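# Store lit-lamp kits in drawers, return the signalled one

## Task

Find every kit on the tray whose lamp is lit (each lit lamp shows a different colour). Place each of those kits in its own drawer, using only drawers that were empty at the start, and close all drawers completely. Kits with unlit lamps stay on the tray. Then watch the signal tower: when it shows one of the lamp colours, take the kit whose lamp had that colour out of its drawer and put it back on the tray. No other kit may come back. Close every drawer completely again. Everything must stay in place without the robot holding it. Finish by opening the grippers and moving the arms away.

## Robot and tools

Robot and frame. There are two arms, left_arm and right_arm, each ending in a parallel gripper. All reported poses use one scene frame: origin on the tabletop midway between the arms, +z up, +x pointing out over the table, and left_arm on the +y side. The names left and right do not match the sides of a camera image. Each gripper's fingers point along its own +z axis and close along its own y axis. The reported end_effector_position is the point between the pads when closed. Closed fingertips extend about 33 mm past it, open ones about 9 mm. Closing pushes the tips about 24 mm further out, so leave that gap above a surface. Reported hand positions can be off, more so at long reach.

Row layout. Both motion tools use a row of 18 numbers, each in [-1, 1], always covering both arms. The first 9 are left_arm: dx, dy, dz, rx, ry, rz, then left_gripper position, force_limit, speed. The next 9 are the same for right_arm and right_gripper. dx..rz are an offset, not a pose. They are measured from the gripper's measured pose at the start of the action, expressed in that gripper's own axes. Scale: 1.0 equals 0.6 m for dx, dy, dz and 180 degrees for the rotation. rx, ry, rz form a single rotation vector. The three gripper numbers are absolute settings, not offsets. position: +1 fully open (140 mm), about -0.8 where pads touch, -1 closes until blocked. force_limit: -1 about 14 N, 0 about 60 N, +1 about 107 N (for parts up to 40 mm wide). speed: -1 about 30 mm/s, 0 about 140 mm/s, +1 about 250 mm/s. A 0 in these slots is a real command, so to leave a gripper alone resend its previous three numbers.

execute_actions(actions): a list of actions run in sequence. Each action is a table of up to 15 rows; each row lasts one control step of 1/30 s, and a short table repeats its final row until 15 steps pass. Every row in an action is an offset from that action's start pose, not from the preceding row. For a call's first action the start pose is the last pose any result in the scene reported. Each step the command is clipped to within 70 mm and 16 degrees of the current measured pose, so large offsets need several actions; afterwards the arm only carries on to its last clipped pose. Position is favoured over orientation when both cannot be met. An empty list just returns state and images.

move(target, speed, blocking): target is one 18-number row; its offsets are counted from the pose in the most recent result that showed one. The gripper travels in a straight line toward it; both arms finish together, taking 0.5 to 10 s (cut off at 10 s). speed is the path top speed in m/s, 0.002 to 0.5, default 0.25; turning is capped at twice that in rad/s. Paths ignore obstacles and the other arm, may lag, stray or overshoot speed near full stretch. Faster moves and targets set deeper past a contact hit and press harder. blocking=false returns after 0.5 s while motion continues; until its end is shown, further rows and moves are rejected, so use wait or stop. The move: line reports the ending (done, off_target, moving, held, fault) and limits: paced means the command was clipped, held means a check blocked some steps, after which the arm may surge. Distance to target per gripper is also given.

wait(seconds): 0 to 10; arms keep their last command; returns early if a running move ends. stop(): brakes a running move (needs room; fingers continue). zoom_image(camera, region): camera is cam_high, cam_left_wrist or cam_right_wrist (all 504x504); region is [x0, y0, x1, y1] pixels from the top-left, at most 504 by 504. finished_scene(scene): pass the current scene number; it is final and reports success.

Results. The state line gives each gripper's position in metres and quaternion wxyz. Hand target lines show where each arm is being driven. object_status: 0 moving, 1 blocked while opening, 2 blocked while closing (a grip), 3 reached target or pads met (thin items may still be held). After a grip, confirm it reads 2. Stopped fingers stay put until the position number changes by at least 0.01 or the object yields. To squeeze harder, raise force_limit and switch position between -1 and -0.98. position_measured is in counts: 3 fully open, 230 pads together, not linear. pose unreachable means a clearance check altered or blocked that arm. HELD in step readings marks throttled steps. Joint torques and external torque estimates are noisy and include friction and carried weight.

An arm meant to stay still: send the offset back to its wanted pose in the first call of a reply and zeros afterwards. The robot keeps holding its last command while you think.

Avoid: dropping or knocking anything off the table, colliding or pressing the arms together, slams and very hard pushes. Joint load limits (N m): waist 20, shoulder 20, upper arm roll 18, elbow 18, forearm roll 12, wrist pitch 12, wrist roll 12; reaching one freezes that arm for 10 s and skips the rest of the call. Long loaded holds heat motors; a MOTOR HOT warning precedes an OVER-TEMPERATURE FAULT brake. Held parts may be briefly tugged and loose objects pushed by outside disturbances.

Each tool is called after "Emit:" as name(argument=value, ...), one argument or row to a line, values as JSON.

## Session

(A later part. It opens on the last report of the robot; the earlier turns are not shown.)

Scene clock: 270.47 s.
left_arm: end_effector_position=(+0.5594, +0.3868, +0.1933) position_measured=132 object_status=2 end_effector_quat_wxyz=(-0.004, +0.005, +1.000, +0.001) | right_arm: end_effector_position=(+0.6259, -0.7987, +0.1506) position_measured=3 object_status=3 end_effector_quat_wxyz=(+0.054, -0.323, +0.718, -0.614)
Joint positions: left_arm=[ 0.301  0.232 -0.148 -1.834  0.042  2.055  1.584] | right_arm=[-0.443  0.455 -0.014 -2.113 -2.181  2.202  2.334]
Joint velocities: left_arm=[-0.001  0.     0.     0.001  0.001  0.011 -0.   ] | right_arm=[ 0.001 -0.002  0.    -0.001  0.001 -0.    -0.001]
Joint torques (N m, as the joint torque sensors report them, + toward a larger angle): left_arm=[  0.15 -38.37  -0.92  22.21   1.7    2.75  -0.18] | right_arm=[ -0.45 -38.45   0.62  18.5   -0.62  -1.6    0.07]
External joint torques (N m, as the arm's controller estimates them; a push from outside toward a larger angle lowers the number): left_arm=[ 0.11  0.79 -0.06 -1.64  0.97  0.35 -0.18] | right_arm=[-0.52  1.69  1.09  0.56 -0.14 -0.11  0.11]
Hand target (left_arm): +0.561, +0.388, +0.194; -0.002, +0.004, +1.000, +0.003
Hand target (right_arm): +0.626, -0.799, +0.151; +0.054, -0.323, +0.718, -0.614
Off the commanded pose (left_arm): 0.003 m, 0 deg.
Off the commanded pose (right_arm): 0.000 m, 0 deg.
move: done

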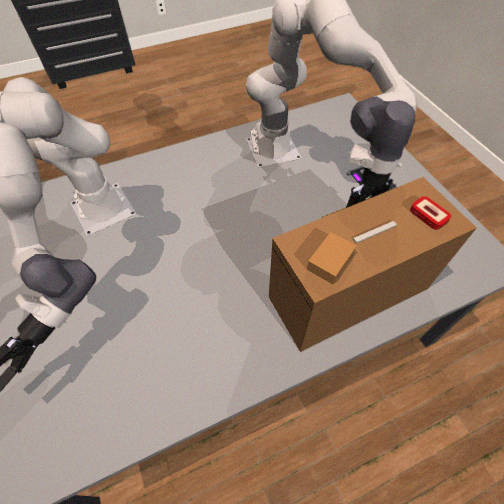

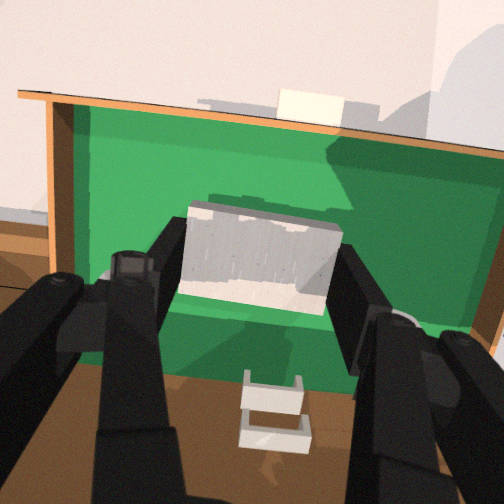

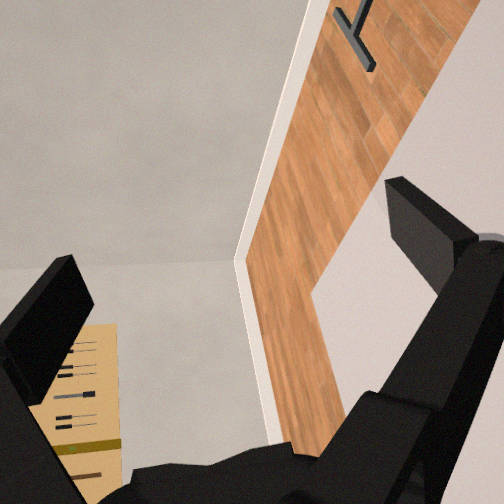

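Emit:
move(
  target=[0,0,0.014,0,0,0,-1,0,-0.5,0,0,0,0,0,0,1,0,0],
  speed=0.03,
)

Emit:
move(
  target=[0,0,0,0,0,0,0.1,0,0,0,0,0,0,0,0,1,0,0],
)

Emit:
move(
  target=[0.02,0,-0.09,0,0,0,0.1,0,0,0,0,0,0,0,0,1,0,0],
)

Emit:
move(
  target=[0.135,-0.08,0,0,-0.25,0,-0.9,0,0,0,0,0,0,0,0,1,0,0],
  speed=0.35,
)

Emit:
move(
  target=[0.07,0,0.07,0,0,0,-0.9,0,0,0,0,0,0,0,0,1,0,0],
  speed=0.12,
)

Scene clock: 275.47 s.
left_arm: end_effector_position=(+0.5586, +0.3865, +0.1856) position_measured=132 object_status=2 end_effector_quat_wxyz=(-0.006, +0.005, +1.000, +0.001) | right_arm: end_effector_position=(+0.6259, -0.7987, +0.1506) position_measured=3 object_status=3 end_effector_quat_wxyz=(+0.054, -0.323, +0.718, -0.614)
Joint positions: left_arm=[ 0.301  0.24  -0.148 -1.844  0.042  2.069  1.584] | right_arm=[-0.443  0.455 -0.014 -2.113 -2.181  2.202  2.334]
Joint velocities: left_arm=[ 0.001 -0.    -0.    -0.     0.     0.011 -0.001] | right_arm=[-0.002  0.    -0.001 -0.002 -0.001  0.     0.002]
Joint torques (N m, as the joint torque sensors report them, + toward a larger angle): left_arm=[  0.4  -37.22  -1.71  21.28   0.95   2.85   0.09] | right_arm=[ -0.58 -38.48   0.62  18.43  -0.58  -1.58   0.05]
External joint torques (N m, as the arm's controller estimates them; a push from outside toward a larger angle lowers the number): left_arm=[ 0.3   2.04 -0.88 -2.43  0.23  0.47  0.09] | right_arm=[-0.43  1.43  1.28  0.63 -0.1  -0.09  0.09]
Hand target (left_arm): +0.559, +0.387, +0.185; -0.004, +0.005, +1.000, +0.001
Hand target (right_arm): +0.626, -0.799, +0.151; +0.054, -0.323, +0.718, -0.614
Off the commanded pose (left_arm): 0.001 m, 0 deg.
Off the commanded pose (right_arm): 0.000 m, 0 deg.
move: done

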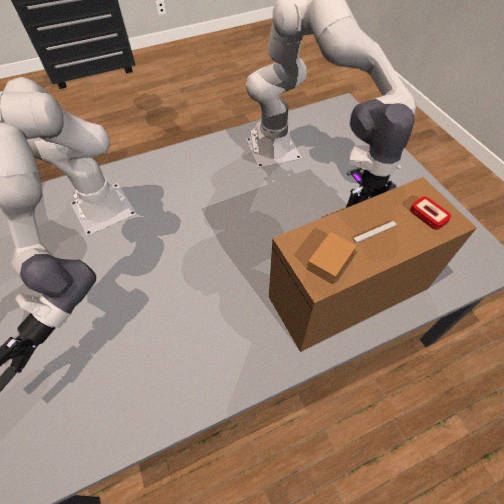

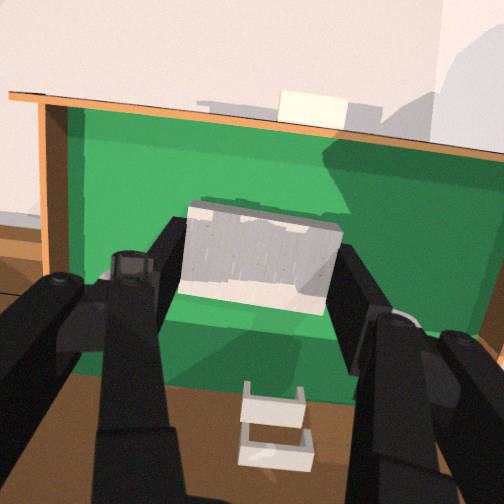

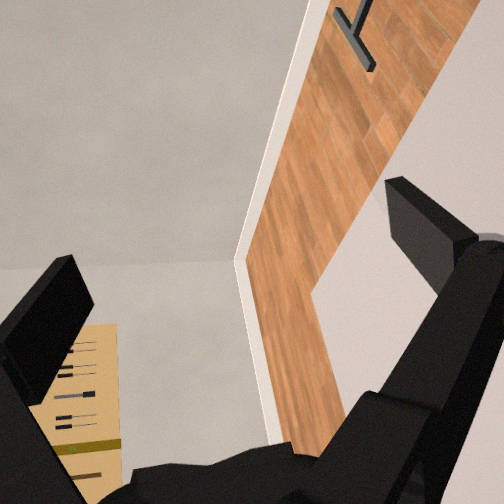

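Scene clock: 275.97 s.
left_arm: end_effector_position=(+0.5586, +0.3865, +0.1856) position_measured=117 object_status=3 end_effector_quat_wxyz=(-0.006, +0.005, +1.000, +0.001) | right_arm: end_effector_position=(+0.6259, -0.7987, +0.1506) position_measured=3 object_status=3 end_effector_quat_wxyz=(+0.054, -0.323, +0.718, -0.614)
Joint positions: left_arm=[ 0.301  0.24  -0.148 -1.844  0.042  2.069  1.584] | right_arm=[-0.443  0.455 -0.014 -2.113 -2.181  2.202  2.334]
Joint velocities: left_arm=[-0.001 -0.002 -0.002  0.     0.    -0.    -0.001] | right_arm=[ 0.     0.001  0.001  0.    -0.    -0.     0.   ]
Joint torques (N m, as the joint torque sensors report them, + toward a larger angle): left_arm=[  0.37 -37.81  -0.35  23.02   0.55   2.33   0.11] | right_arm=[ -0.56 -38.7    0.77  18.51  -0.57  -1.6    0.04]
External joint torques (N m, as the arm's controller estimates them; a push from outside toward a larger angle lowers the number): left_arm=[ 0.47  1.67  0.66 -0.84 -0.17 -0.08  0.11] | right_arm=[-0.58  1.17  1.29  0.7  -0.09 -0.12  0.08]
Hand target (left_arm): +0.559, +0.386, +0.186; -0.006, +0.005, +1.000, +0.001
Hand target (right_arm): +0.626, -0.799, +0.151; +0.054, -0.323, +0.718, -0.614
Off the commanded pose (left_arm): 0.000 m, 0 deg.
Off the commanded pose (right_arm): 0.000 m, 0 deg.
move: done

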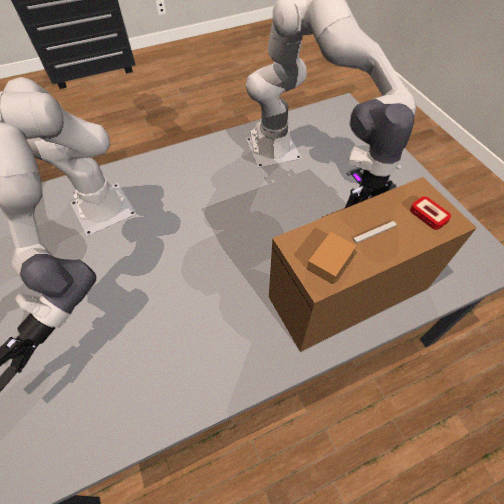

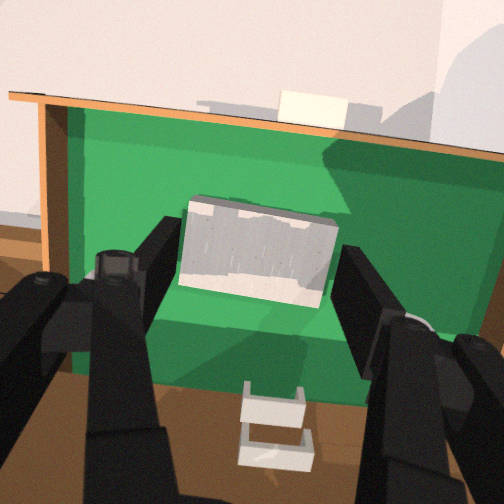

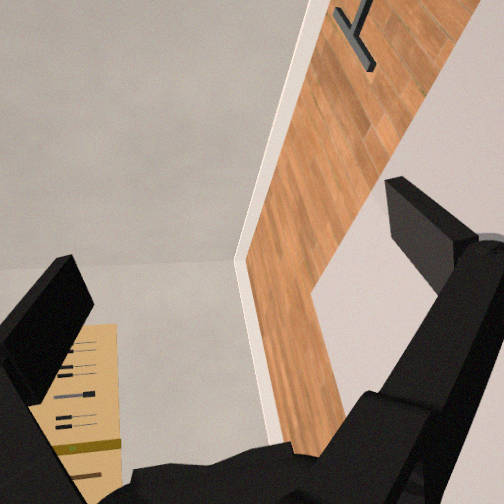

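Scene clock: 276.97 s.
left_arm: end_effector_position=(+0.5480, +0.3868, +0.2404) position_measured=117 object_status=3 end_effector_quat_wxyz=(-0.004, +0.005, +1.000, +0.004) | right_arm: end_effector_position=(+0.6259, -0.7987, +0.1506) position_measured=3 object_status=3 end_effector_quat_wxyz=(+0.054, -0.323, +0.718, -0.614)
Joint positions: left_arm=[ 0.301  0.161 -0.148 -1.808  0.033  1.96   1.588] | right_arm=[-0.443  0.455 -0.014 -2.113 -2.181  2.202  2.334]
Joint velocities: left_arm=[-0.     0.001  0.     0.001  0.001 -0.01   0.003] | right_arm=[-0.001 -0.001 -0.001 -0.    -0.001  0.     0.   ]
Joint torques (N m, as the joint torque sensors report them, + toward a larger angle): left_arm=[  1.94 -35.98  -0.28  24.89  -0.4    1.99   0.34] | right_arm=[ -0.7  -38.67   0.54  18.4   -0.6   -1.59   0.07]
External joint torques (N m, as the arm's controller estimates them; a push from outside toward a larger angle lowers the number): left_arm=[ 2.    1.22  0.39  0.69 -1.17 -0.42  0.34] | right_arm=[-0.73  1.28  1.05  0.55 -0.12 -0.11  0.11]
Hand target (left_arm): +0.547, +0.388, +0.240; -0.006, +0.004, +1.000, +0.002
Hand target (right_arm): +0.626, -0.799, +0.151; +0.054, -0.323, +0.718, -0.614
Off the commanded pose (left_arm): 0.001 m, 0 deg.
Off the commanded pose (right_arm): 0.000 m, 0 deg.
move: done

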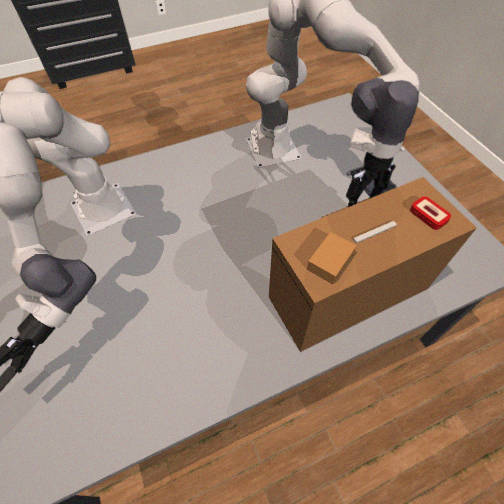

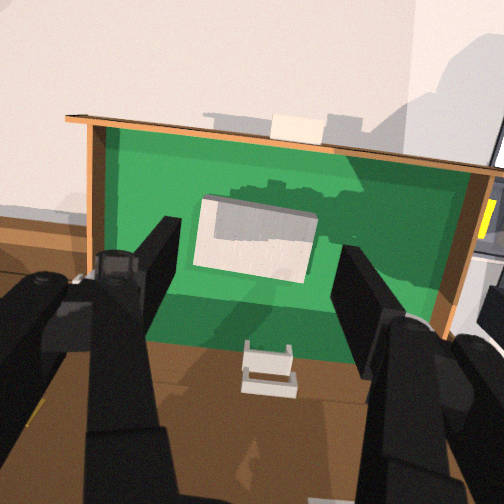

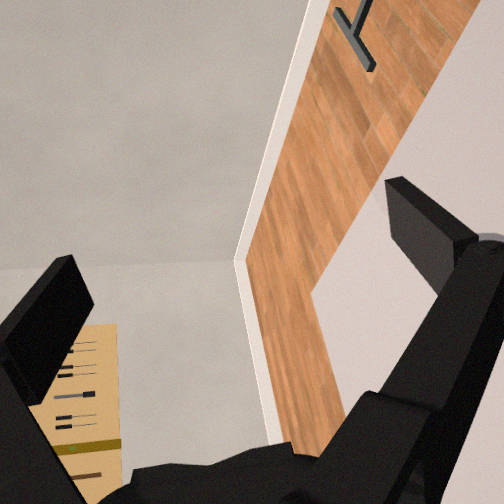

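Scene clock: 279.07 s.
left_arm: end_effector_position=(+0.4687, +0.3334, +0.2414) position_measured=233 object_status=3 end_effector_quat_wxyz=(+0.379, +0.013, +0.925, -0.001) | right_arm: end_effector_position=(+0.6259, -0.7987, +0.1506) position_measured=3 object_status=3 end_effector_quat_wxyz=(+0.054, -0.323, +0.718, -0.614)
Joint positions: left_arm=[ 0.17  -0.466 -0.159 -2.919 -0.132  3.233  1.598] | right_arm=[-0.443  0.455 -0.014 -2.113 -2.181  2.202  2.334]
Joint velocities: left_arm=[-0.001  0.001  0.    -0.001 -0.001  0.012 -0.001] | right_arm=[ 0.002  0.001  0.    -0.     0.     0.    -0.001]
Joint torques (N m, as the joint torque sensors report them, + toward a larger angle): left_arm=[ -0.18 -12.1    1.17  19.65  -0.26   3.87  -0.16] | right_arm=[ -0.58 -38.48   0.55  18.29  -0.59  -1.56   0.  ]
External joint torques (N m, as the arm's controller estimates them; a push from outside toward a larger angle lowers the number): left_arm=[-0.22  0.6   0.2  -1.46 -0.8   0.44 -0.14] | right_arm=[-0.65  1.49  1.02  0.43 -0.11 -0.08  0.04]
Hand target (left_arm): +0.468, +0.333, +0.240; +0.379, +0.009, +0.925, -0.003
Hand target (right_arm): +0.626, -0.799, +0.151; +0.054, -0.323, +0.718, -0.614
Off the commanded pose (left_arm): 0.007 m, 1 deg.
Off the commanded pose (right_arm): 0.000 m, 0 deg.
move: off_target (left_arm)

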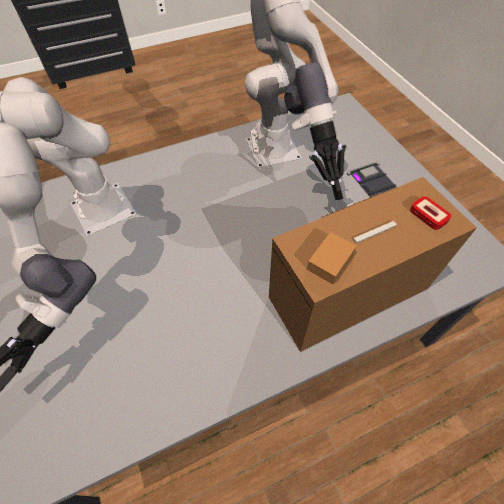

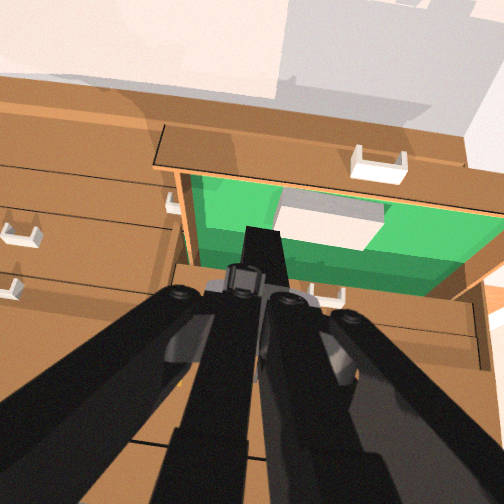

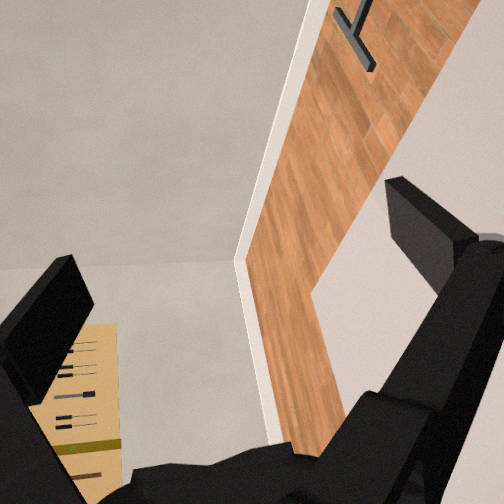

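Scene clock: 280.13 s.
left_arm: end_effector_position=(+0.4678, +0.3327, +0.1791) position_measured=233 object_status=3 end_effector_quat_wxyz=(+0.375, +0.012, +0.927, -0.004) | right_arm: end_effector_position=(+0.6259, -0.7987, +0.1506) position_measured=3 object_status=3 end_effector_quat_wxyz=(+0.054, -0.323, +0.718, -0.614)
Joint positions: left_arm=[ 0.161 -0.25  -0.157 -2.951 -0.132  3.471  1.598] | right_arm=[-0.443  0.455 -0.014 -2.113 -2.181  2.202  2.334]
Joint velocities: left_arm=[-0.004  0.006  0.002 -0.005  0.001  0.014 -0.   ] | right_arm=[-0.001  0.001 -0.001 -0.    -0.001 -0.001 -0.002]
Joint torques (N m, as the joint torque sensors report them, + toward a larger angle): left_arm=[ -0.97 -16.64   1.13  17.6    0.9    4.33  -0.06] | right_arm=[ -0.53 -38.48   0.57  18.39  -0.6   -1.58   0.07]
External joint torques (N m, as the arm's controller estimates them; a push from outside toward a larger angle lowers the number): left_arm=[-0.95 -0.03  0.69 -0.03  0.49  0.9  -0.05] | right_arm=[-0.59  1.42  1.05  0.58 -0.12 -0.11  0.11]
Hand target (left_arm): +0.469, +0.332, +0.181; +0.379, +0.013, +0.925, -0.005
Hand target (right_arm): +0.626, -0.799, +0.151; +0.054, -0.323, +0.718, -0.614
Off the commanded pose (left_arm): 0.003 m, 1 deg.
Off the commanded pose (right_arm): 0.000 m, 0 deg.
move: done

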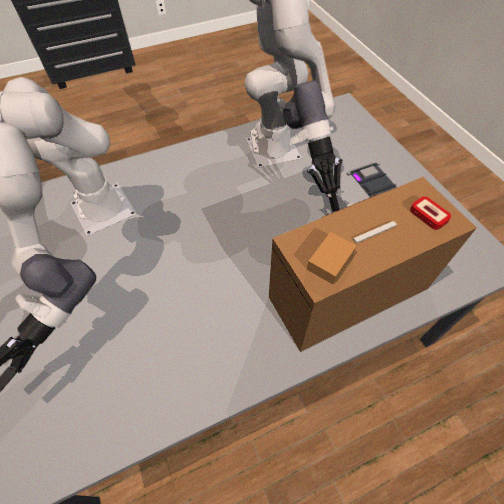

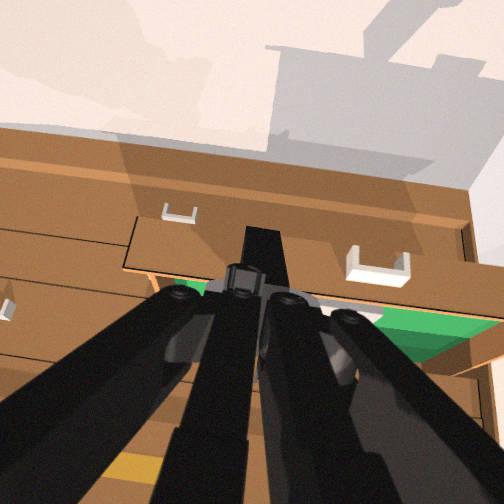

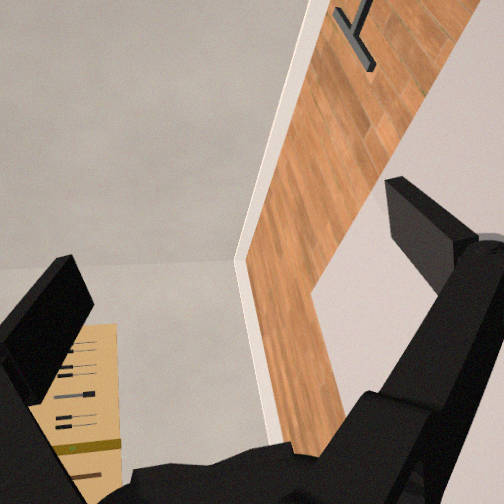

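Emit:
move(
  target=[-0.168,0.012,0.162,0,0,0,-0.9,0,0,0,0,0,0,0,0,1,0,0],
  speed=0.08,
)

Scene clock: 283.20 s.
left_arm: end_effector_position=(+0.6012, +0.3352, +0.1779) position_measured=233 object_status=3 end_effector_quat_wxyz=(+0.373, +0.007, +0.928, -0.012) | right_arm: end_effector_position=(+0.6259, -0.7987, +0.1506) position_measured=3 object_status=3 end_effector_quat_wxyz=(+0.054, -0.323, +0.718, -0.614)
Joint positions: left_arm=[ 0.173  0.096 -0.136 -2.526 -0.205  3.39   1.712] | right_arm=[-0.443  0.455 -0.014 -2.113 -2.181  2.202  2.334]
Joint velocities: left_arm=[-0.081 -0.     0.064  0.015 -0.066 -0.024  0.066] | right_arm=[-0.     0.002 -0.    -0.001 -0.001  0.001 -0.   ]
Joint torques (N m, as the joint torque sensors report them, + toward a larger angle): left_arm=[ -0.84 -20.76   1.94  27.97   0.16   4.1    0.24] | right_arm=[ -0.36 -38.55   0.62  18.28  -0.6   -1.58   0.06]
External joint torques (N m, as the arm's controller estimates them; a push from outside toward a larger angle lowers the number): left_arm=[-0.8   9.06  2.24  9.16 -0.65  0.72  0.25] | right_arm=[-0.32  1.31  1.19  0.48 -0.12 -0.11  0.1 ]
Hand target (left_arm): +0.608, +0.337, +0.180; +0.376, +0.012, +0.927, -0.008
Hand target (right_arm): +0.626, -0.799, +0.151; +0.054, -0.323, +0.718, -0.614
Off the commanded pose (left_arm): 0.007 m, 1 deg.
Off the commanded pose (right_arm): 0.000 m, 0 deg.
move: off_target (left_arm)

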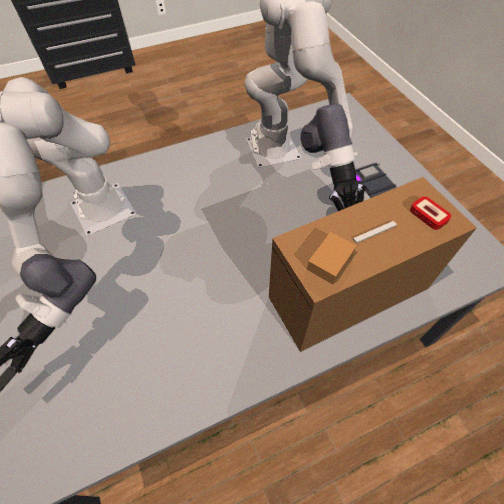

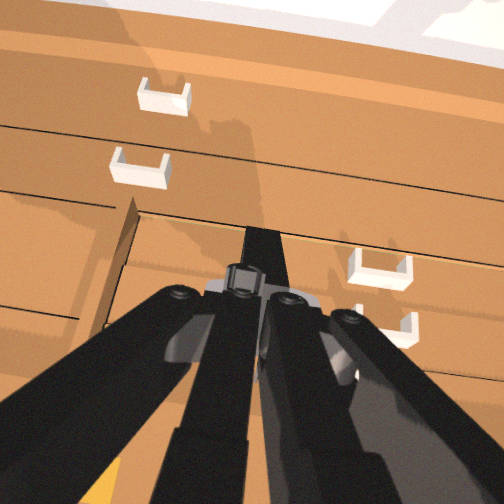

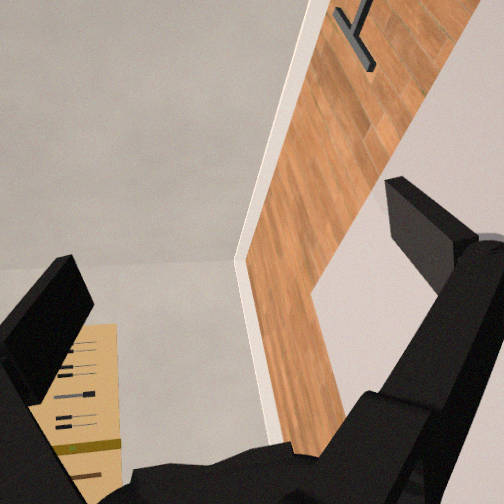

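Emit:
move(
  target=[0.082,-0.095,-0.014,0,0,0,-0.3,0,0,0,0,0,0,0,0,1,0,0],
  speed=0.15,
)

Emit:
move(
  target=[-0.042,0,0.041,0,0,0,-0.3,0,0,0,0,0,0,0,0,1,0,0],
  speed=0.07,
)

Scene clock: 288.60 s.
left_arm: end_effector_position=(+0.5584, +0.2753, +0.1495) position_measured=167 object_status=3 end_effector_quat_wxyz=(+0.372, +0.000, +0.928, -0.019) | right_arm: end_effector_position=(+0.6259, -0.7987, +0.1506) position_measured=3 object_status=3 end_effector_quat_wxyz=(+0.054, -0.323, +0.718, -0.614)
Joint positions: left_arm=[-0.073  0.107 -0.098 -2.614 -0.517  3.514  1.83 ] | right_arm=[-0.443  0.455 -0.014 -2.113 -2.181  2.202  2.334]
Joint velocities: left_arm=[-0.046  0.001  0.029  0.009 -0.064  0.003  0.071] | right_arm=[ 0.001  0.     0.001  0.    -0.    -0.    -0.001]
Joint torques (N m, as the joint torque sensors report them, + toward a larger angle): left_arm=[ -1.03 -26.25   0.61  18.27  -0.15   3.81   0.32] | right_arm=[ -0.53 -38.67   0.85  18.27  -0.61  -1.59   0.05]
External joint torques (N m, as the arm's controller estimates them; a push from outside toward a larger angle lowers the number): left_arm=[-1.11  1.95  0.57  1.62 -1.13  0.47  0.34] | right_arm=[-0.71  1.34  1.23  0.39 -0.13 -0.12  0.09]
Hand target (left_arm): +0.560, +0.276, +0.150; +0.374, +0.007, +0.927, -0.015
Hand target (right_arm): +0.626, -0.799, +0.151; +0.054, -0.323, +0.718, -0.614
Off the commanded pose (left_arm): 0.004 m, 1 deg.
Off the commanded pose (right_arm): 0.000 m, 0 deg.
move: off_target (left_arm)

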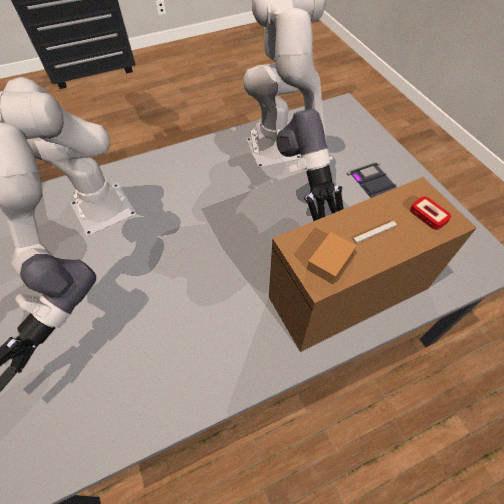

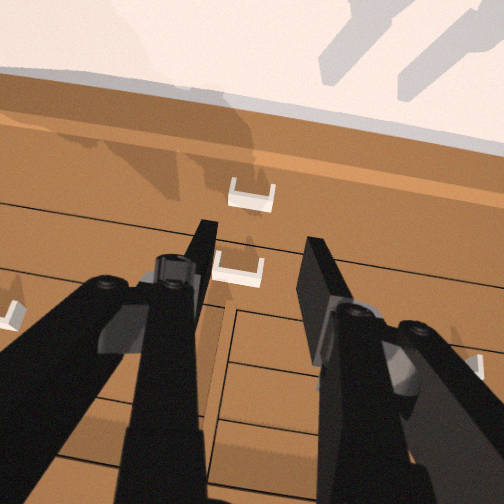

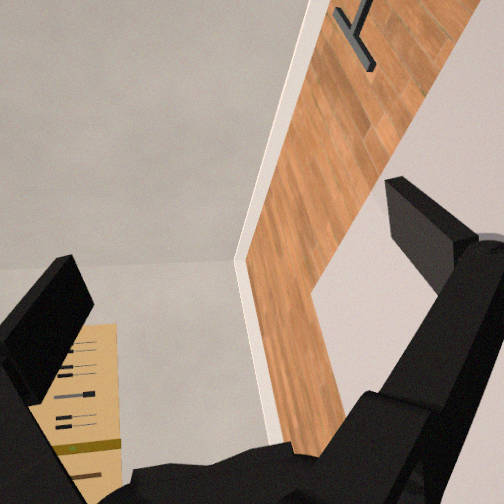

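Scene clock: 289.43 s.
left_arm: end_effector_position=(+0.5936, +0.2756, +0.1506) position_measured=167 object_status=3 end_effector_quat_wxyz=(+0.374, -0.002, +0.927, -0.021) | right_arm: end_effector_position=(+0.6259, -0.7987, +0.1506) position_measured=3 object_status=3 end_effector_quat_wxyz=(+0.054, -0.323, +0.718, -0.614)
Joint positions: left_arm=[-0.085  0.179 -0.064 -2.502 -0.527  3.48   1.856] | right_arm=[-0.443  0.455 -0.014 -2.113 -2.181  2.202  2.334]
Joint velocities: left_arm=[-0.026  0.004  0.023  0.006 -0.009 -0.015  0.022] | right_arm=[-0.    -0.001 -0.001 -0.001 -0.001  0.     0.003]
Joint torques (N m, as the joint torque sensors report them, + toward a larger angle): left_arm=[ -1.31 -29.02   1.19  17.53  -0.09   2.99   0.35] | right_arm=[ -0.37 -38.68   0.76  18.46  -0.56  -1.58   0.06]
External joint torques (N m, as the arm's controller estimates them; a push from outside toward a larger angle lowers the number): left_arm=[-1.25  2.05  1.15  0.28 -1.14 -0.32  0.37] | right_arm=[-0.42  1.32  1.26  0.59 -0.08 -0.1   0.1 ]
Hand target (left_arm): +0.594, +0.275, +0.149; +0.372, +0.000, +0.928, -0.020
Hand target (right_arm): +0.626, -0.799, +0.151; +0.054, -0.323, +0.718, -0.614
Off the commanded pose (left_arm): 0.002 m, 0 deg.
Off the commanded pose (right_arm): 0.000 m, 0 deg.
move: done

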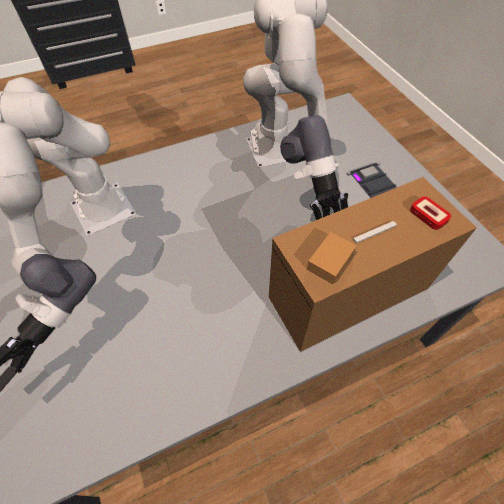

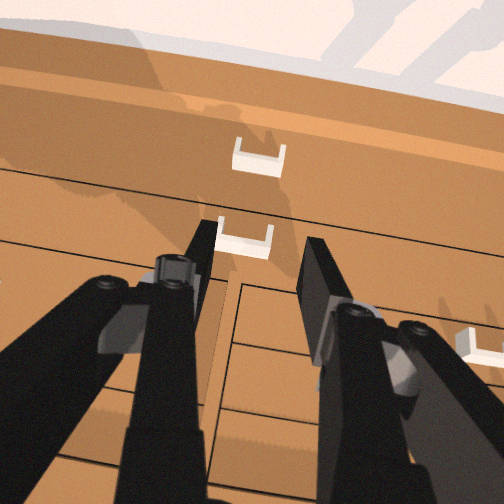

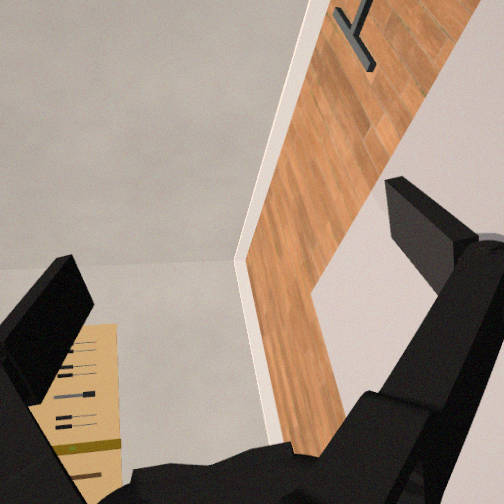

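Emit:
move(
  target=[-0.004,-0.011,0.003,-0.012,0,0.005,-0.3,0,0,0,0,0,0,0,0,1,0,0],
  speed=0.05,
)

Emit:
move(
  target=[0,0,0,0,0,0,-1,0,-0.5,0,0,0,0,0,0,1,0,0],
)

Emit:
move(
  target=[0.072,0,-0.069,0,0,0,-1,0,-0.5,0,0,0,0,0,0,1,0,0],
  speed=0.08,
)

Scene clock: 292.27 s.
left_arm: end_effector_position=(+0.5971, +0.2685, +0.1524) position_measured=167 object_status=3 end_effector_quat_wxyz=(+0.378, -0.009, +0.926, -0.005) | right_arm: end_effector_position=(+0.6259, -0.7987, +0.1506) position_measured=3 object_status=3 end_effector_quat_wxyz=(+0.054, -0.323, +0.718, -0.614)
Joint positions: left_arm=[-0.319  0.204  0.109 -2.457 -0.719  3.48   1.973] | right_arm=[-0.443  0.455 -0.014 -2.113 -2.181  2.202  2.334]
Joint velocities: left_arm=[-0.106  0.006  0.094  0.017 -0.069 -0.013  0.076] | right_arm=[ 0.001 -0.001 -0.001 -0.     0.001  0.     0.001]
Joint torques (N m, as the joint torque sensors report them, + toward a larger angle): left_arm=[ -2.34 -29.12   1.25  17.93   0.11   2.78   0.26] | right_arm=[ -0.55 -38.81   0.68  18.21  -0.6   -1.6    0.03]
External joint torques (N m, as the arm's controller estimates them; a push from outside toward a larger angle lowers the number): left_arm=[-2.5   2.26  0.    0.69 -1.12 -0.49  0.28] | right_arm=[-0.56  1.09  1.21  0.43 -0.13 -0.13  0.07]
Hand target (left_arm): +0.597, +0.269, +0.151; +0.376, -0.001, +0.927, -0.002
Hand target (right_arm): +0.626, -0.799, +0.151; +0.054, -0.323, +0.718, -0.614
Off the commanded pose (left_arm): 0.001 m, 1 deg.
Off the commanded pose (right_arm): 0.000 m, 0 deg.
move: done

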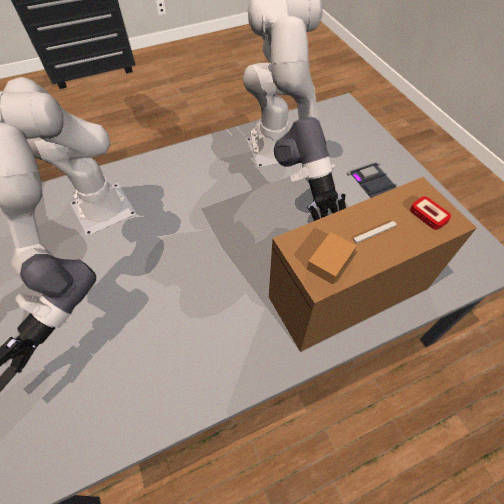

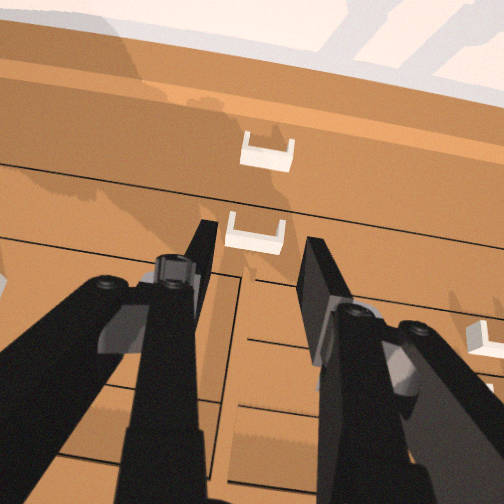

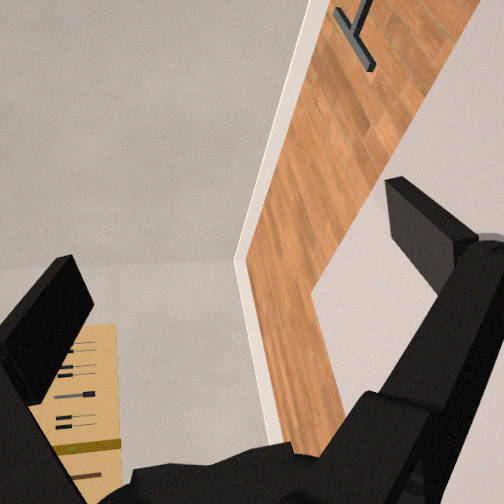

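Scene clock: 292.90 s.
left_arm: end_effector_position=(+0.5968, +0.2656, +0.1526) position_measured=226 object_status=0 end_effector_quat_wxyz=(+0.378, -0.007, +0.926, -0.006) | right_arm: end_effector_position=(+0.6259, -0.7987, +0.1506) position_measured=3 object_status=3 end_effector_quat_wxyz=(+0.054, -0.323, +0.718, -0.614)
Joint positions: left_arm=[-0.321  0.203  0.106 -2.456 -0.719  3.479  1.974] | right_arm=[-0.443  0.455 -0.014 -2.113 -2.181  2.202  2.334]
Joint velocities: left_arm=[-0.001  0.001 -0.001 -0.     0.001  0.    -0.001] | right_arm=[-0.    -0.     0.    -0.     0.     0.001  0.001]
Joint torques (N m, as the joint torque sensors report them, + toward a larger angle): left_arm=[  1.72 -30.2    1.43  17.15   1.03   3.29  -0.04] | right_arm=[ -0.3  -38.33   0.7   18.38  -0.61  -1.59   0.03]
External joint torques (N m, as the arm's controller estimates them; a push from outside toward a larger angle lowers the number): left_arm=[ 1.84  1.17  0.38 -0.15 -0.19  0.01 -0.02] | right_arm=[-0.33  1.53  1.2   0.61 -0.13 -0.13  0.07]
Hand target (left_arm): +0.597, +0.268, +0.152; +0.378, -0.009, +0.926, -0.005
Hand target (right_arm): +0.626, -0.799, +0.151; +0.054, -0.323, +0.718, -0.614
Off the commanded pose (left_arm): 0.003 m, 0 deg.
Off the commanded pose (right_arm): 0.000 m, 0 deg.
move: done

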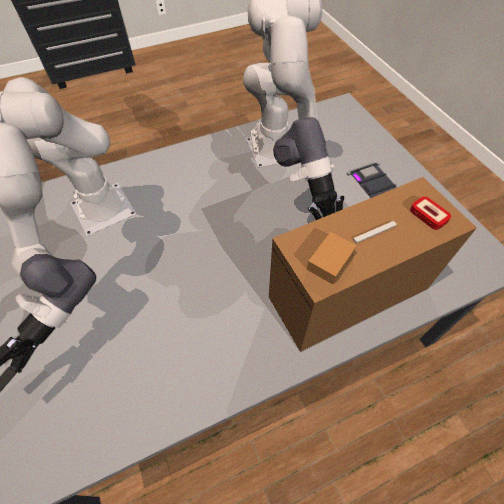

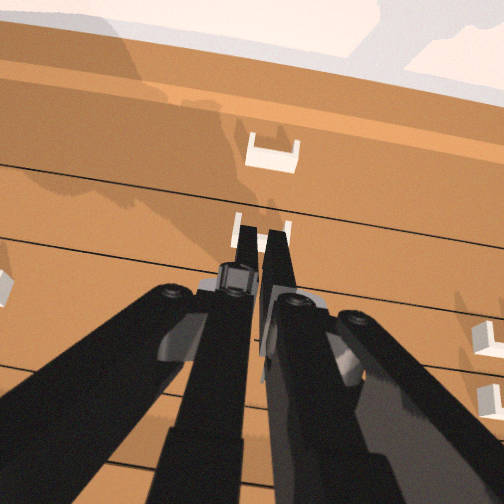

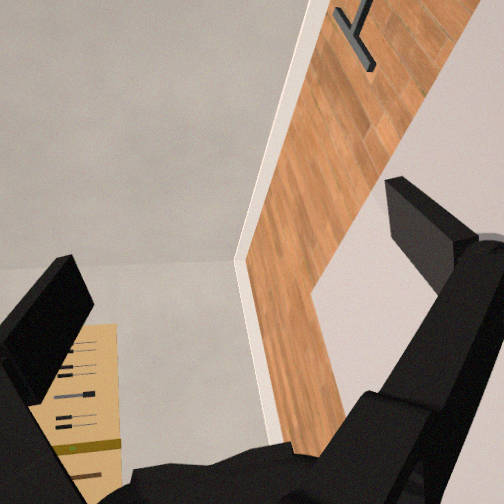

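Scene clock: 294.00 s.
left_arm: end_effector_position=(+0.5378, +0.2642, +0.1511) position_measured=233 object_status=3 end_effector_quat_wxyz=(+0.376, -0.002, +0.927, -0.005) | right_arm: end_effector_position=(+0.6259, -0.7987, +0.1506) position_measured=3 object_status=3 end_effector_quat_wxyz=(+0.054, -0.323, +0.718, -0.614)
Joint positions: left_arm=[-0.334  0.085  0.065 -2.642 -0.718  3.551  1.939] | right_arm=[-0.443  0.455 -0.014 -2.113 -2.181  2.202  2.334]
Joint velocities: left_arm=[-0.    -0.003 -0.005 -0.005  0.001  0.016 -0.02 ] | right_arm=[ 0.001 -0.001  0.     0.001 -0.001  0.001  0.001]
Joint torques (N m, as the joint torque sensors report them, + toward a larger angle): left_arm=[ -0.54 -26.26  -1.21  13.75   0.18   3.73  -0.06] | right_arm=[ -0.47 -38.41   0.47  18.35  -0.59  -1.58   0.09]
External joint torques (N m, as the arm's controller estimates them; a push from outside toward a larger angle lowers the number): left_arm=[-0.51  0.2  -1.56 -2.34 -0.92  0.44 -0.04] | right_arm=[-0.63  1.7   0.87  0.39 -0.1  -0.1   0.13]
Hand target (left_arm): +0.537, +0.264, +0.152; +0.378, -0.007, +0.926, -0.007
Hand target (right_arm): +0.626, -0.799, +0.151; +0.054, -0.323, +0.718, -0.614
Off the commanded pose (left_arm): 0.001 m, 1 deg.
Off the commanded pose (right_arm): 0.000 m, 0 deg.
move: done

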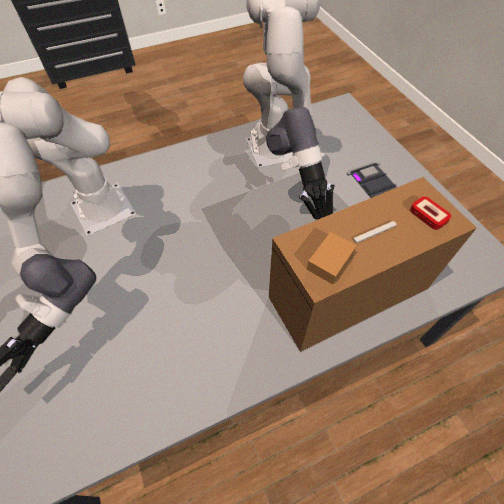

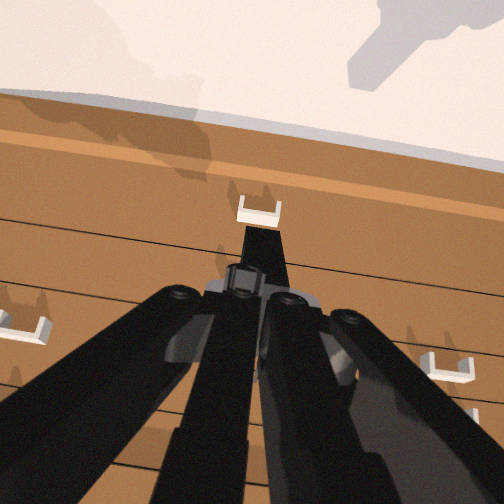

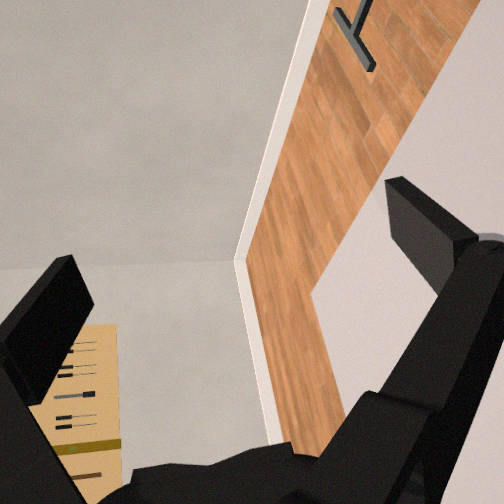

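Emit:
move(
  target=[-0.01,0.004,0.041,0,0,0,-0.3,0,0,0,0,0,0,0,0,1,0,0],
  speed=0.1,
)

Emit:
move(
  target=[-0.044,0,0.043,0,0,0,-0.3,0,0,0,0,0,0,0,0,1,0,0],
  speed=0.07,
)

Emit:
move(
  target=[0,0,0,0,0,0,-1,0,-0.5,0,0,0,0,0,0,1,0,0],
)

Scene clock: 296.93 s.
left_arm: end_effector_position=(+0.5573, +0.2679, +0.1360) position_measured=167 object_status=3 end_effector_quat_wxyz=(+0.373, +0.003, +0.928, -0.002) | right_arm: end_effector_position=(+0.6259, -0.7987, +0.1506) position_measured=3 object_status=3 end_effector_quat_wxyz=(+0.054, -0.323, +0.718, -0.614)
Joint positions: left_arm=[-0.278  0.161  0.053 -2.592 -0.619  3.554  1.882] | right_arm=[-0.443  0.455 -0.014 -2.113 -2.181  2.202  2.334]
Joint velocities: left_arm=[ 0.029  0.002 -0.023 -0.     0.037  0.004 -0.046] | right_arm=[-0.     0.001 -0.     0.    -0.     0.     0.001]
Joint torques (N m, as the joint torque sensors report them, + toward a larger angle): left_arm=[  2.04 -26.51  -1.9   17.1    1.9    3.69  -0.06] | right_arm=[ -0.5  -38.39   0.61  18.45  -0.59  -1.58   0.07]
External joint torques (N m, as the arm's controller estimates them; a push from outside toward a larger angle lowers the number): left_arm=[ 2.06  2.34 -2.55  1.22  0.97  0.35 -0.04] | right_arm=[-0.51  1.49  1.13  0.64 -0.11 -0.1   0.11]
Hand target (left_arm): +0.559, +0.267, +0.137; +0.375, -0.002, +0.927, -0.005
Hand target (right_arm): +0.626, -0.799, +0.151; +0.054, -0.323, +0.718, -0.614
Off the commanded pose (left_arm): 0.003 m, 1 deg.
Off the commanded pose (right_arm): 0.000 m, 0 deg.
move: done

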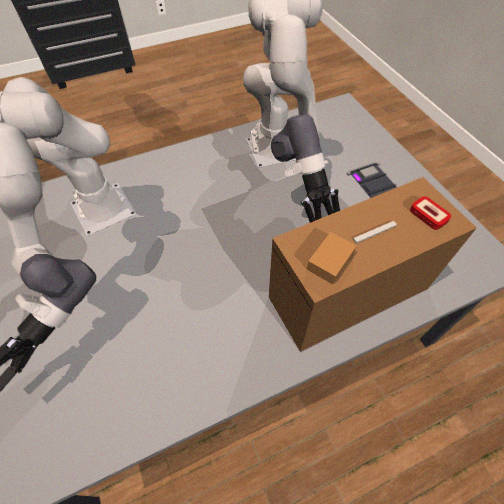

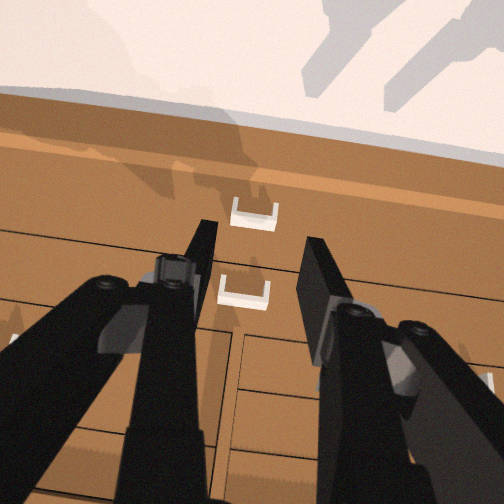

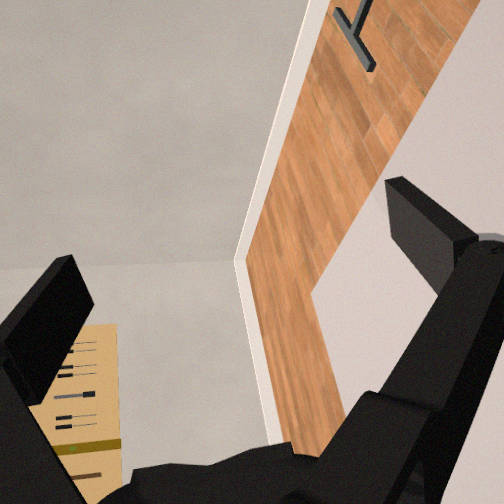

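Scene clock: 297.83 s.
left_arm: end_effector_position=(+0.5938, +0.2691, +0.1366) position_measured=167 object_status=3 end_effector_quat_wxyz=(+0.375, -0.002, +0.927, -0.003) | right_arm: end_effector_position=(+0.6259, -0.7987, +0.1506) position_measured=3 object_status=3 end_effector_quat_wxyz=(+0.054, -0.323, +0.718, -0.614)
Joint positions: left_arm=[-0.275  0.231  0.08  -2.477 -0.619  3.51   1.898] | right_arm=[-0.443  0.455 -0.014 -2.113 -2.181  2.202  2.334]
Joint velocities: left_arm=[-0.001  0.002  0.004  0.004 -0.002 -0.013  0.012] | right_arm=[-0.001 -0.002  0.001  0.001 -0.001 -0.001  0.   ]
Joint torques (N m, as the joint torque sensors report them, + toward a larger angle): left_arm=[ -0.08 -30.25   1.2   17.52   1.21   2.92   0.19] | right_arm=[ -0.52 -38.52   0.54  18.36  -0.59  -1.58   0.02]
External joint torques (N m, as the arm's controller estimates them; a push from outside toward a larger angle lowers the number): left_arm=[-0.02  1.64  0.14  0.83  0.19 -0.42  0.21] | right_arm=[-0.44  1.53  1.15  0.47 -0.1  -0.08  0.06]
Hand target (left_arm): +0.594, +0.268, +0.136; +0.373, +0.003, +0.928, -0.002
Hand target (right_arm): +0.626, -0.799, +0.151; +0.054, -0.323, +0.718, -0.614
Off the commanded pose (left_arm): 0.002 m, 1 deg.
Off the commanded pose (right_arm): 0.000 m, 0 deg.
move: done

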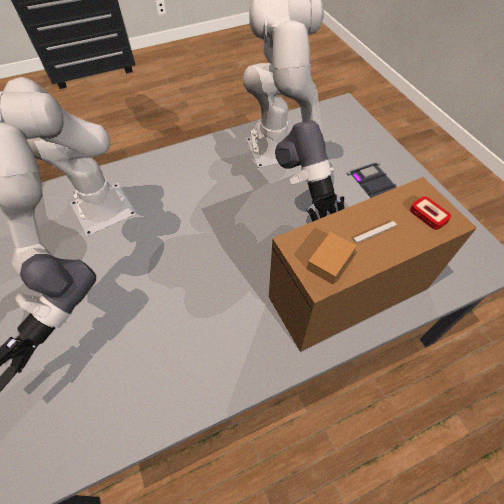

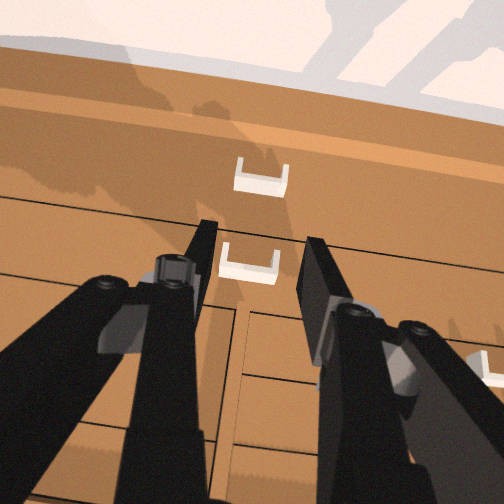

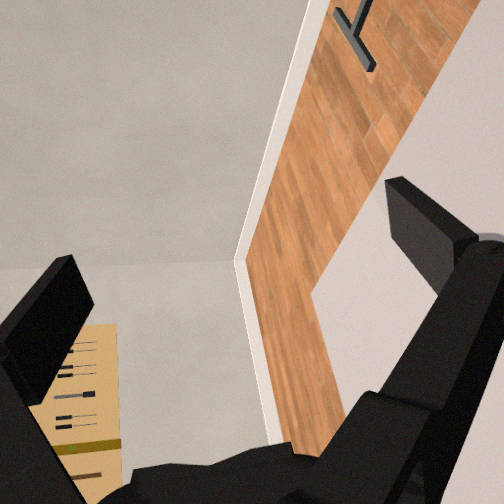

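Scene clock: 298.33 s.
left_arm: end_effector_position=(+0.5935, +0.2659, +0.1370) position_measured=196 object_status=2 end_effector_quat_wxyz=(+0.375, +0.001, +0.927, -0.004) | right_arm: end_effector_position=(+0.6259, -0.7987, +0.1506) position_measured=3 object_status=3 end_effector_quat_wxyz=(+0.054, -0.323, +0.718, -0.614)
Joint positions: left_arm=[-0.277  0.231  0.077 -2.477 -0.619  3.51   1.898] | right_arm=[-0.443  0.455 -0.014 -2.113 -2.181  2.202  2.334]
Joint velocities: left_arm=[-0.002  0.     0.004 -0.001 -0.     0.     0.001] | right_arm=[-0.    -0.     0.001 -0.001  0.001  0.001 -0.001]
Joint torques (N m, as the joint torque sensors report them, + toward a larger angle): left_arm=[  2.02 -30.9    1.48  16.15   0.79   3.31   0.04] | right_arm=[ -0.58 -38.39   0.69  18.22  -0.59  -1.61   0.07]
External joint torques (N m, as the arm's controller estimates them; a push from outside toward a larger angle lowers the number): left_arm=[ 1.9   1.03  0.27 -0.58 -0.22 -0.04  0.05] | right_arm=[-0.6   1.59  1.2   0.36 -0.11 -0.13  0.11]
Hand target (left_arm): +0.594, +0.269, +0.137; +0.375, -0.002, +0.927, -0.003
Hand target (right_arm): +0.626, -0.799, +0.151; +0.054, -0.323, +0.718, -0.614
Off the commanded pose (left_arm): 0.003 m, 0 deg.
Off the commanded pose (right_arm): 0.000 m, 0 deg.
move: done

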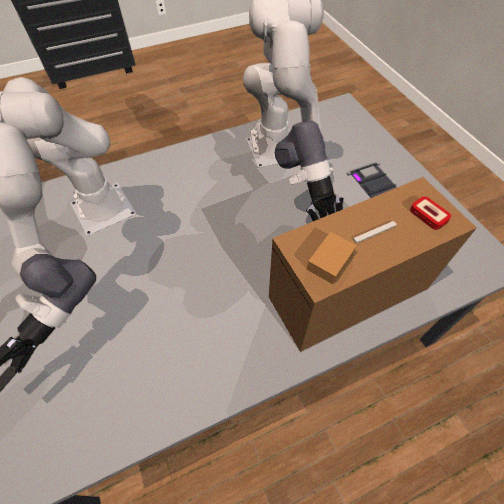

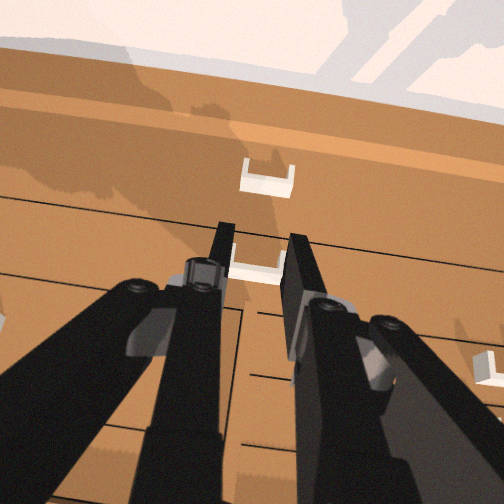

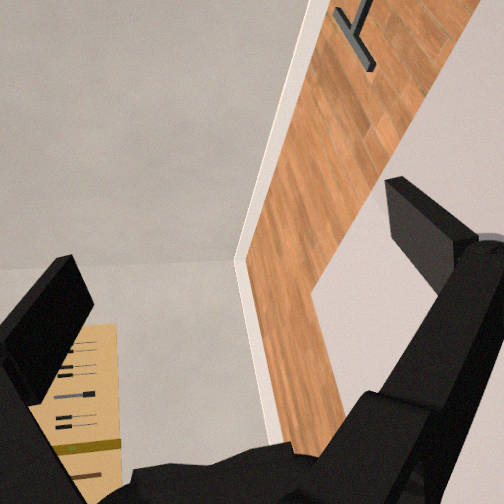

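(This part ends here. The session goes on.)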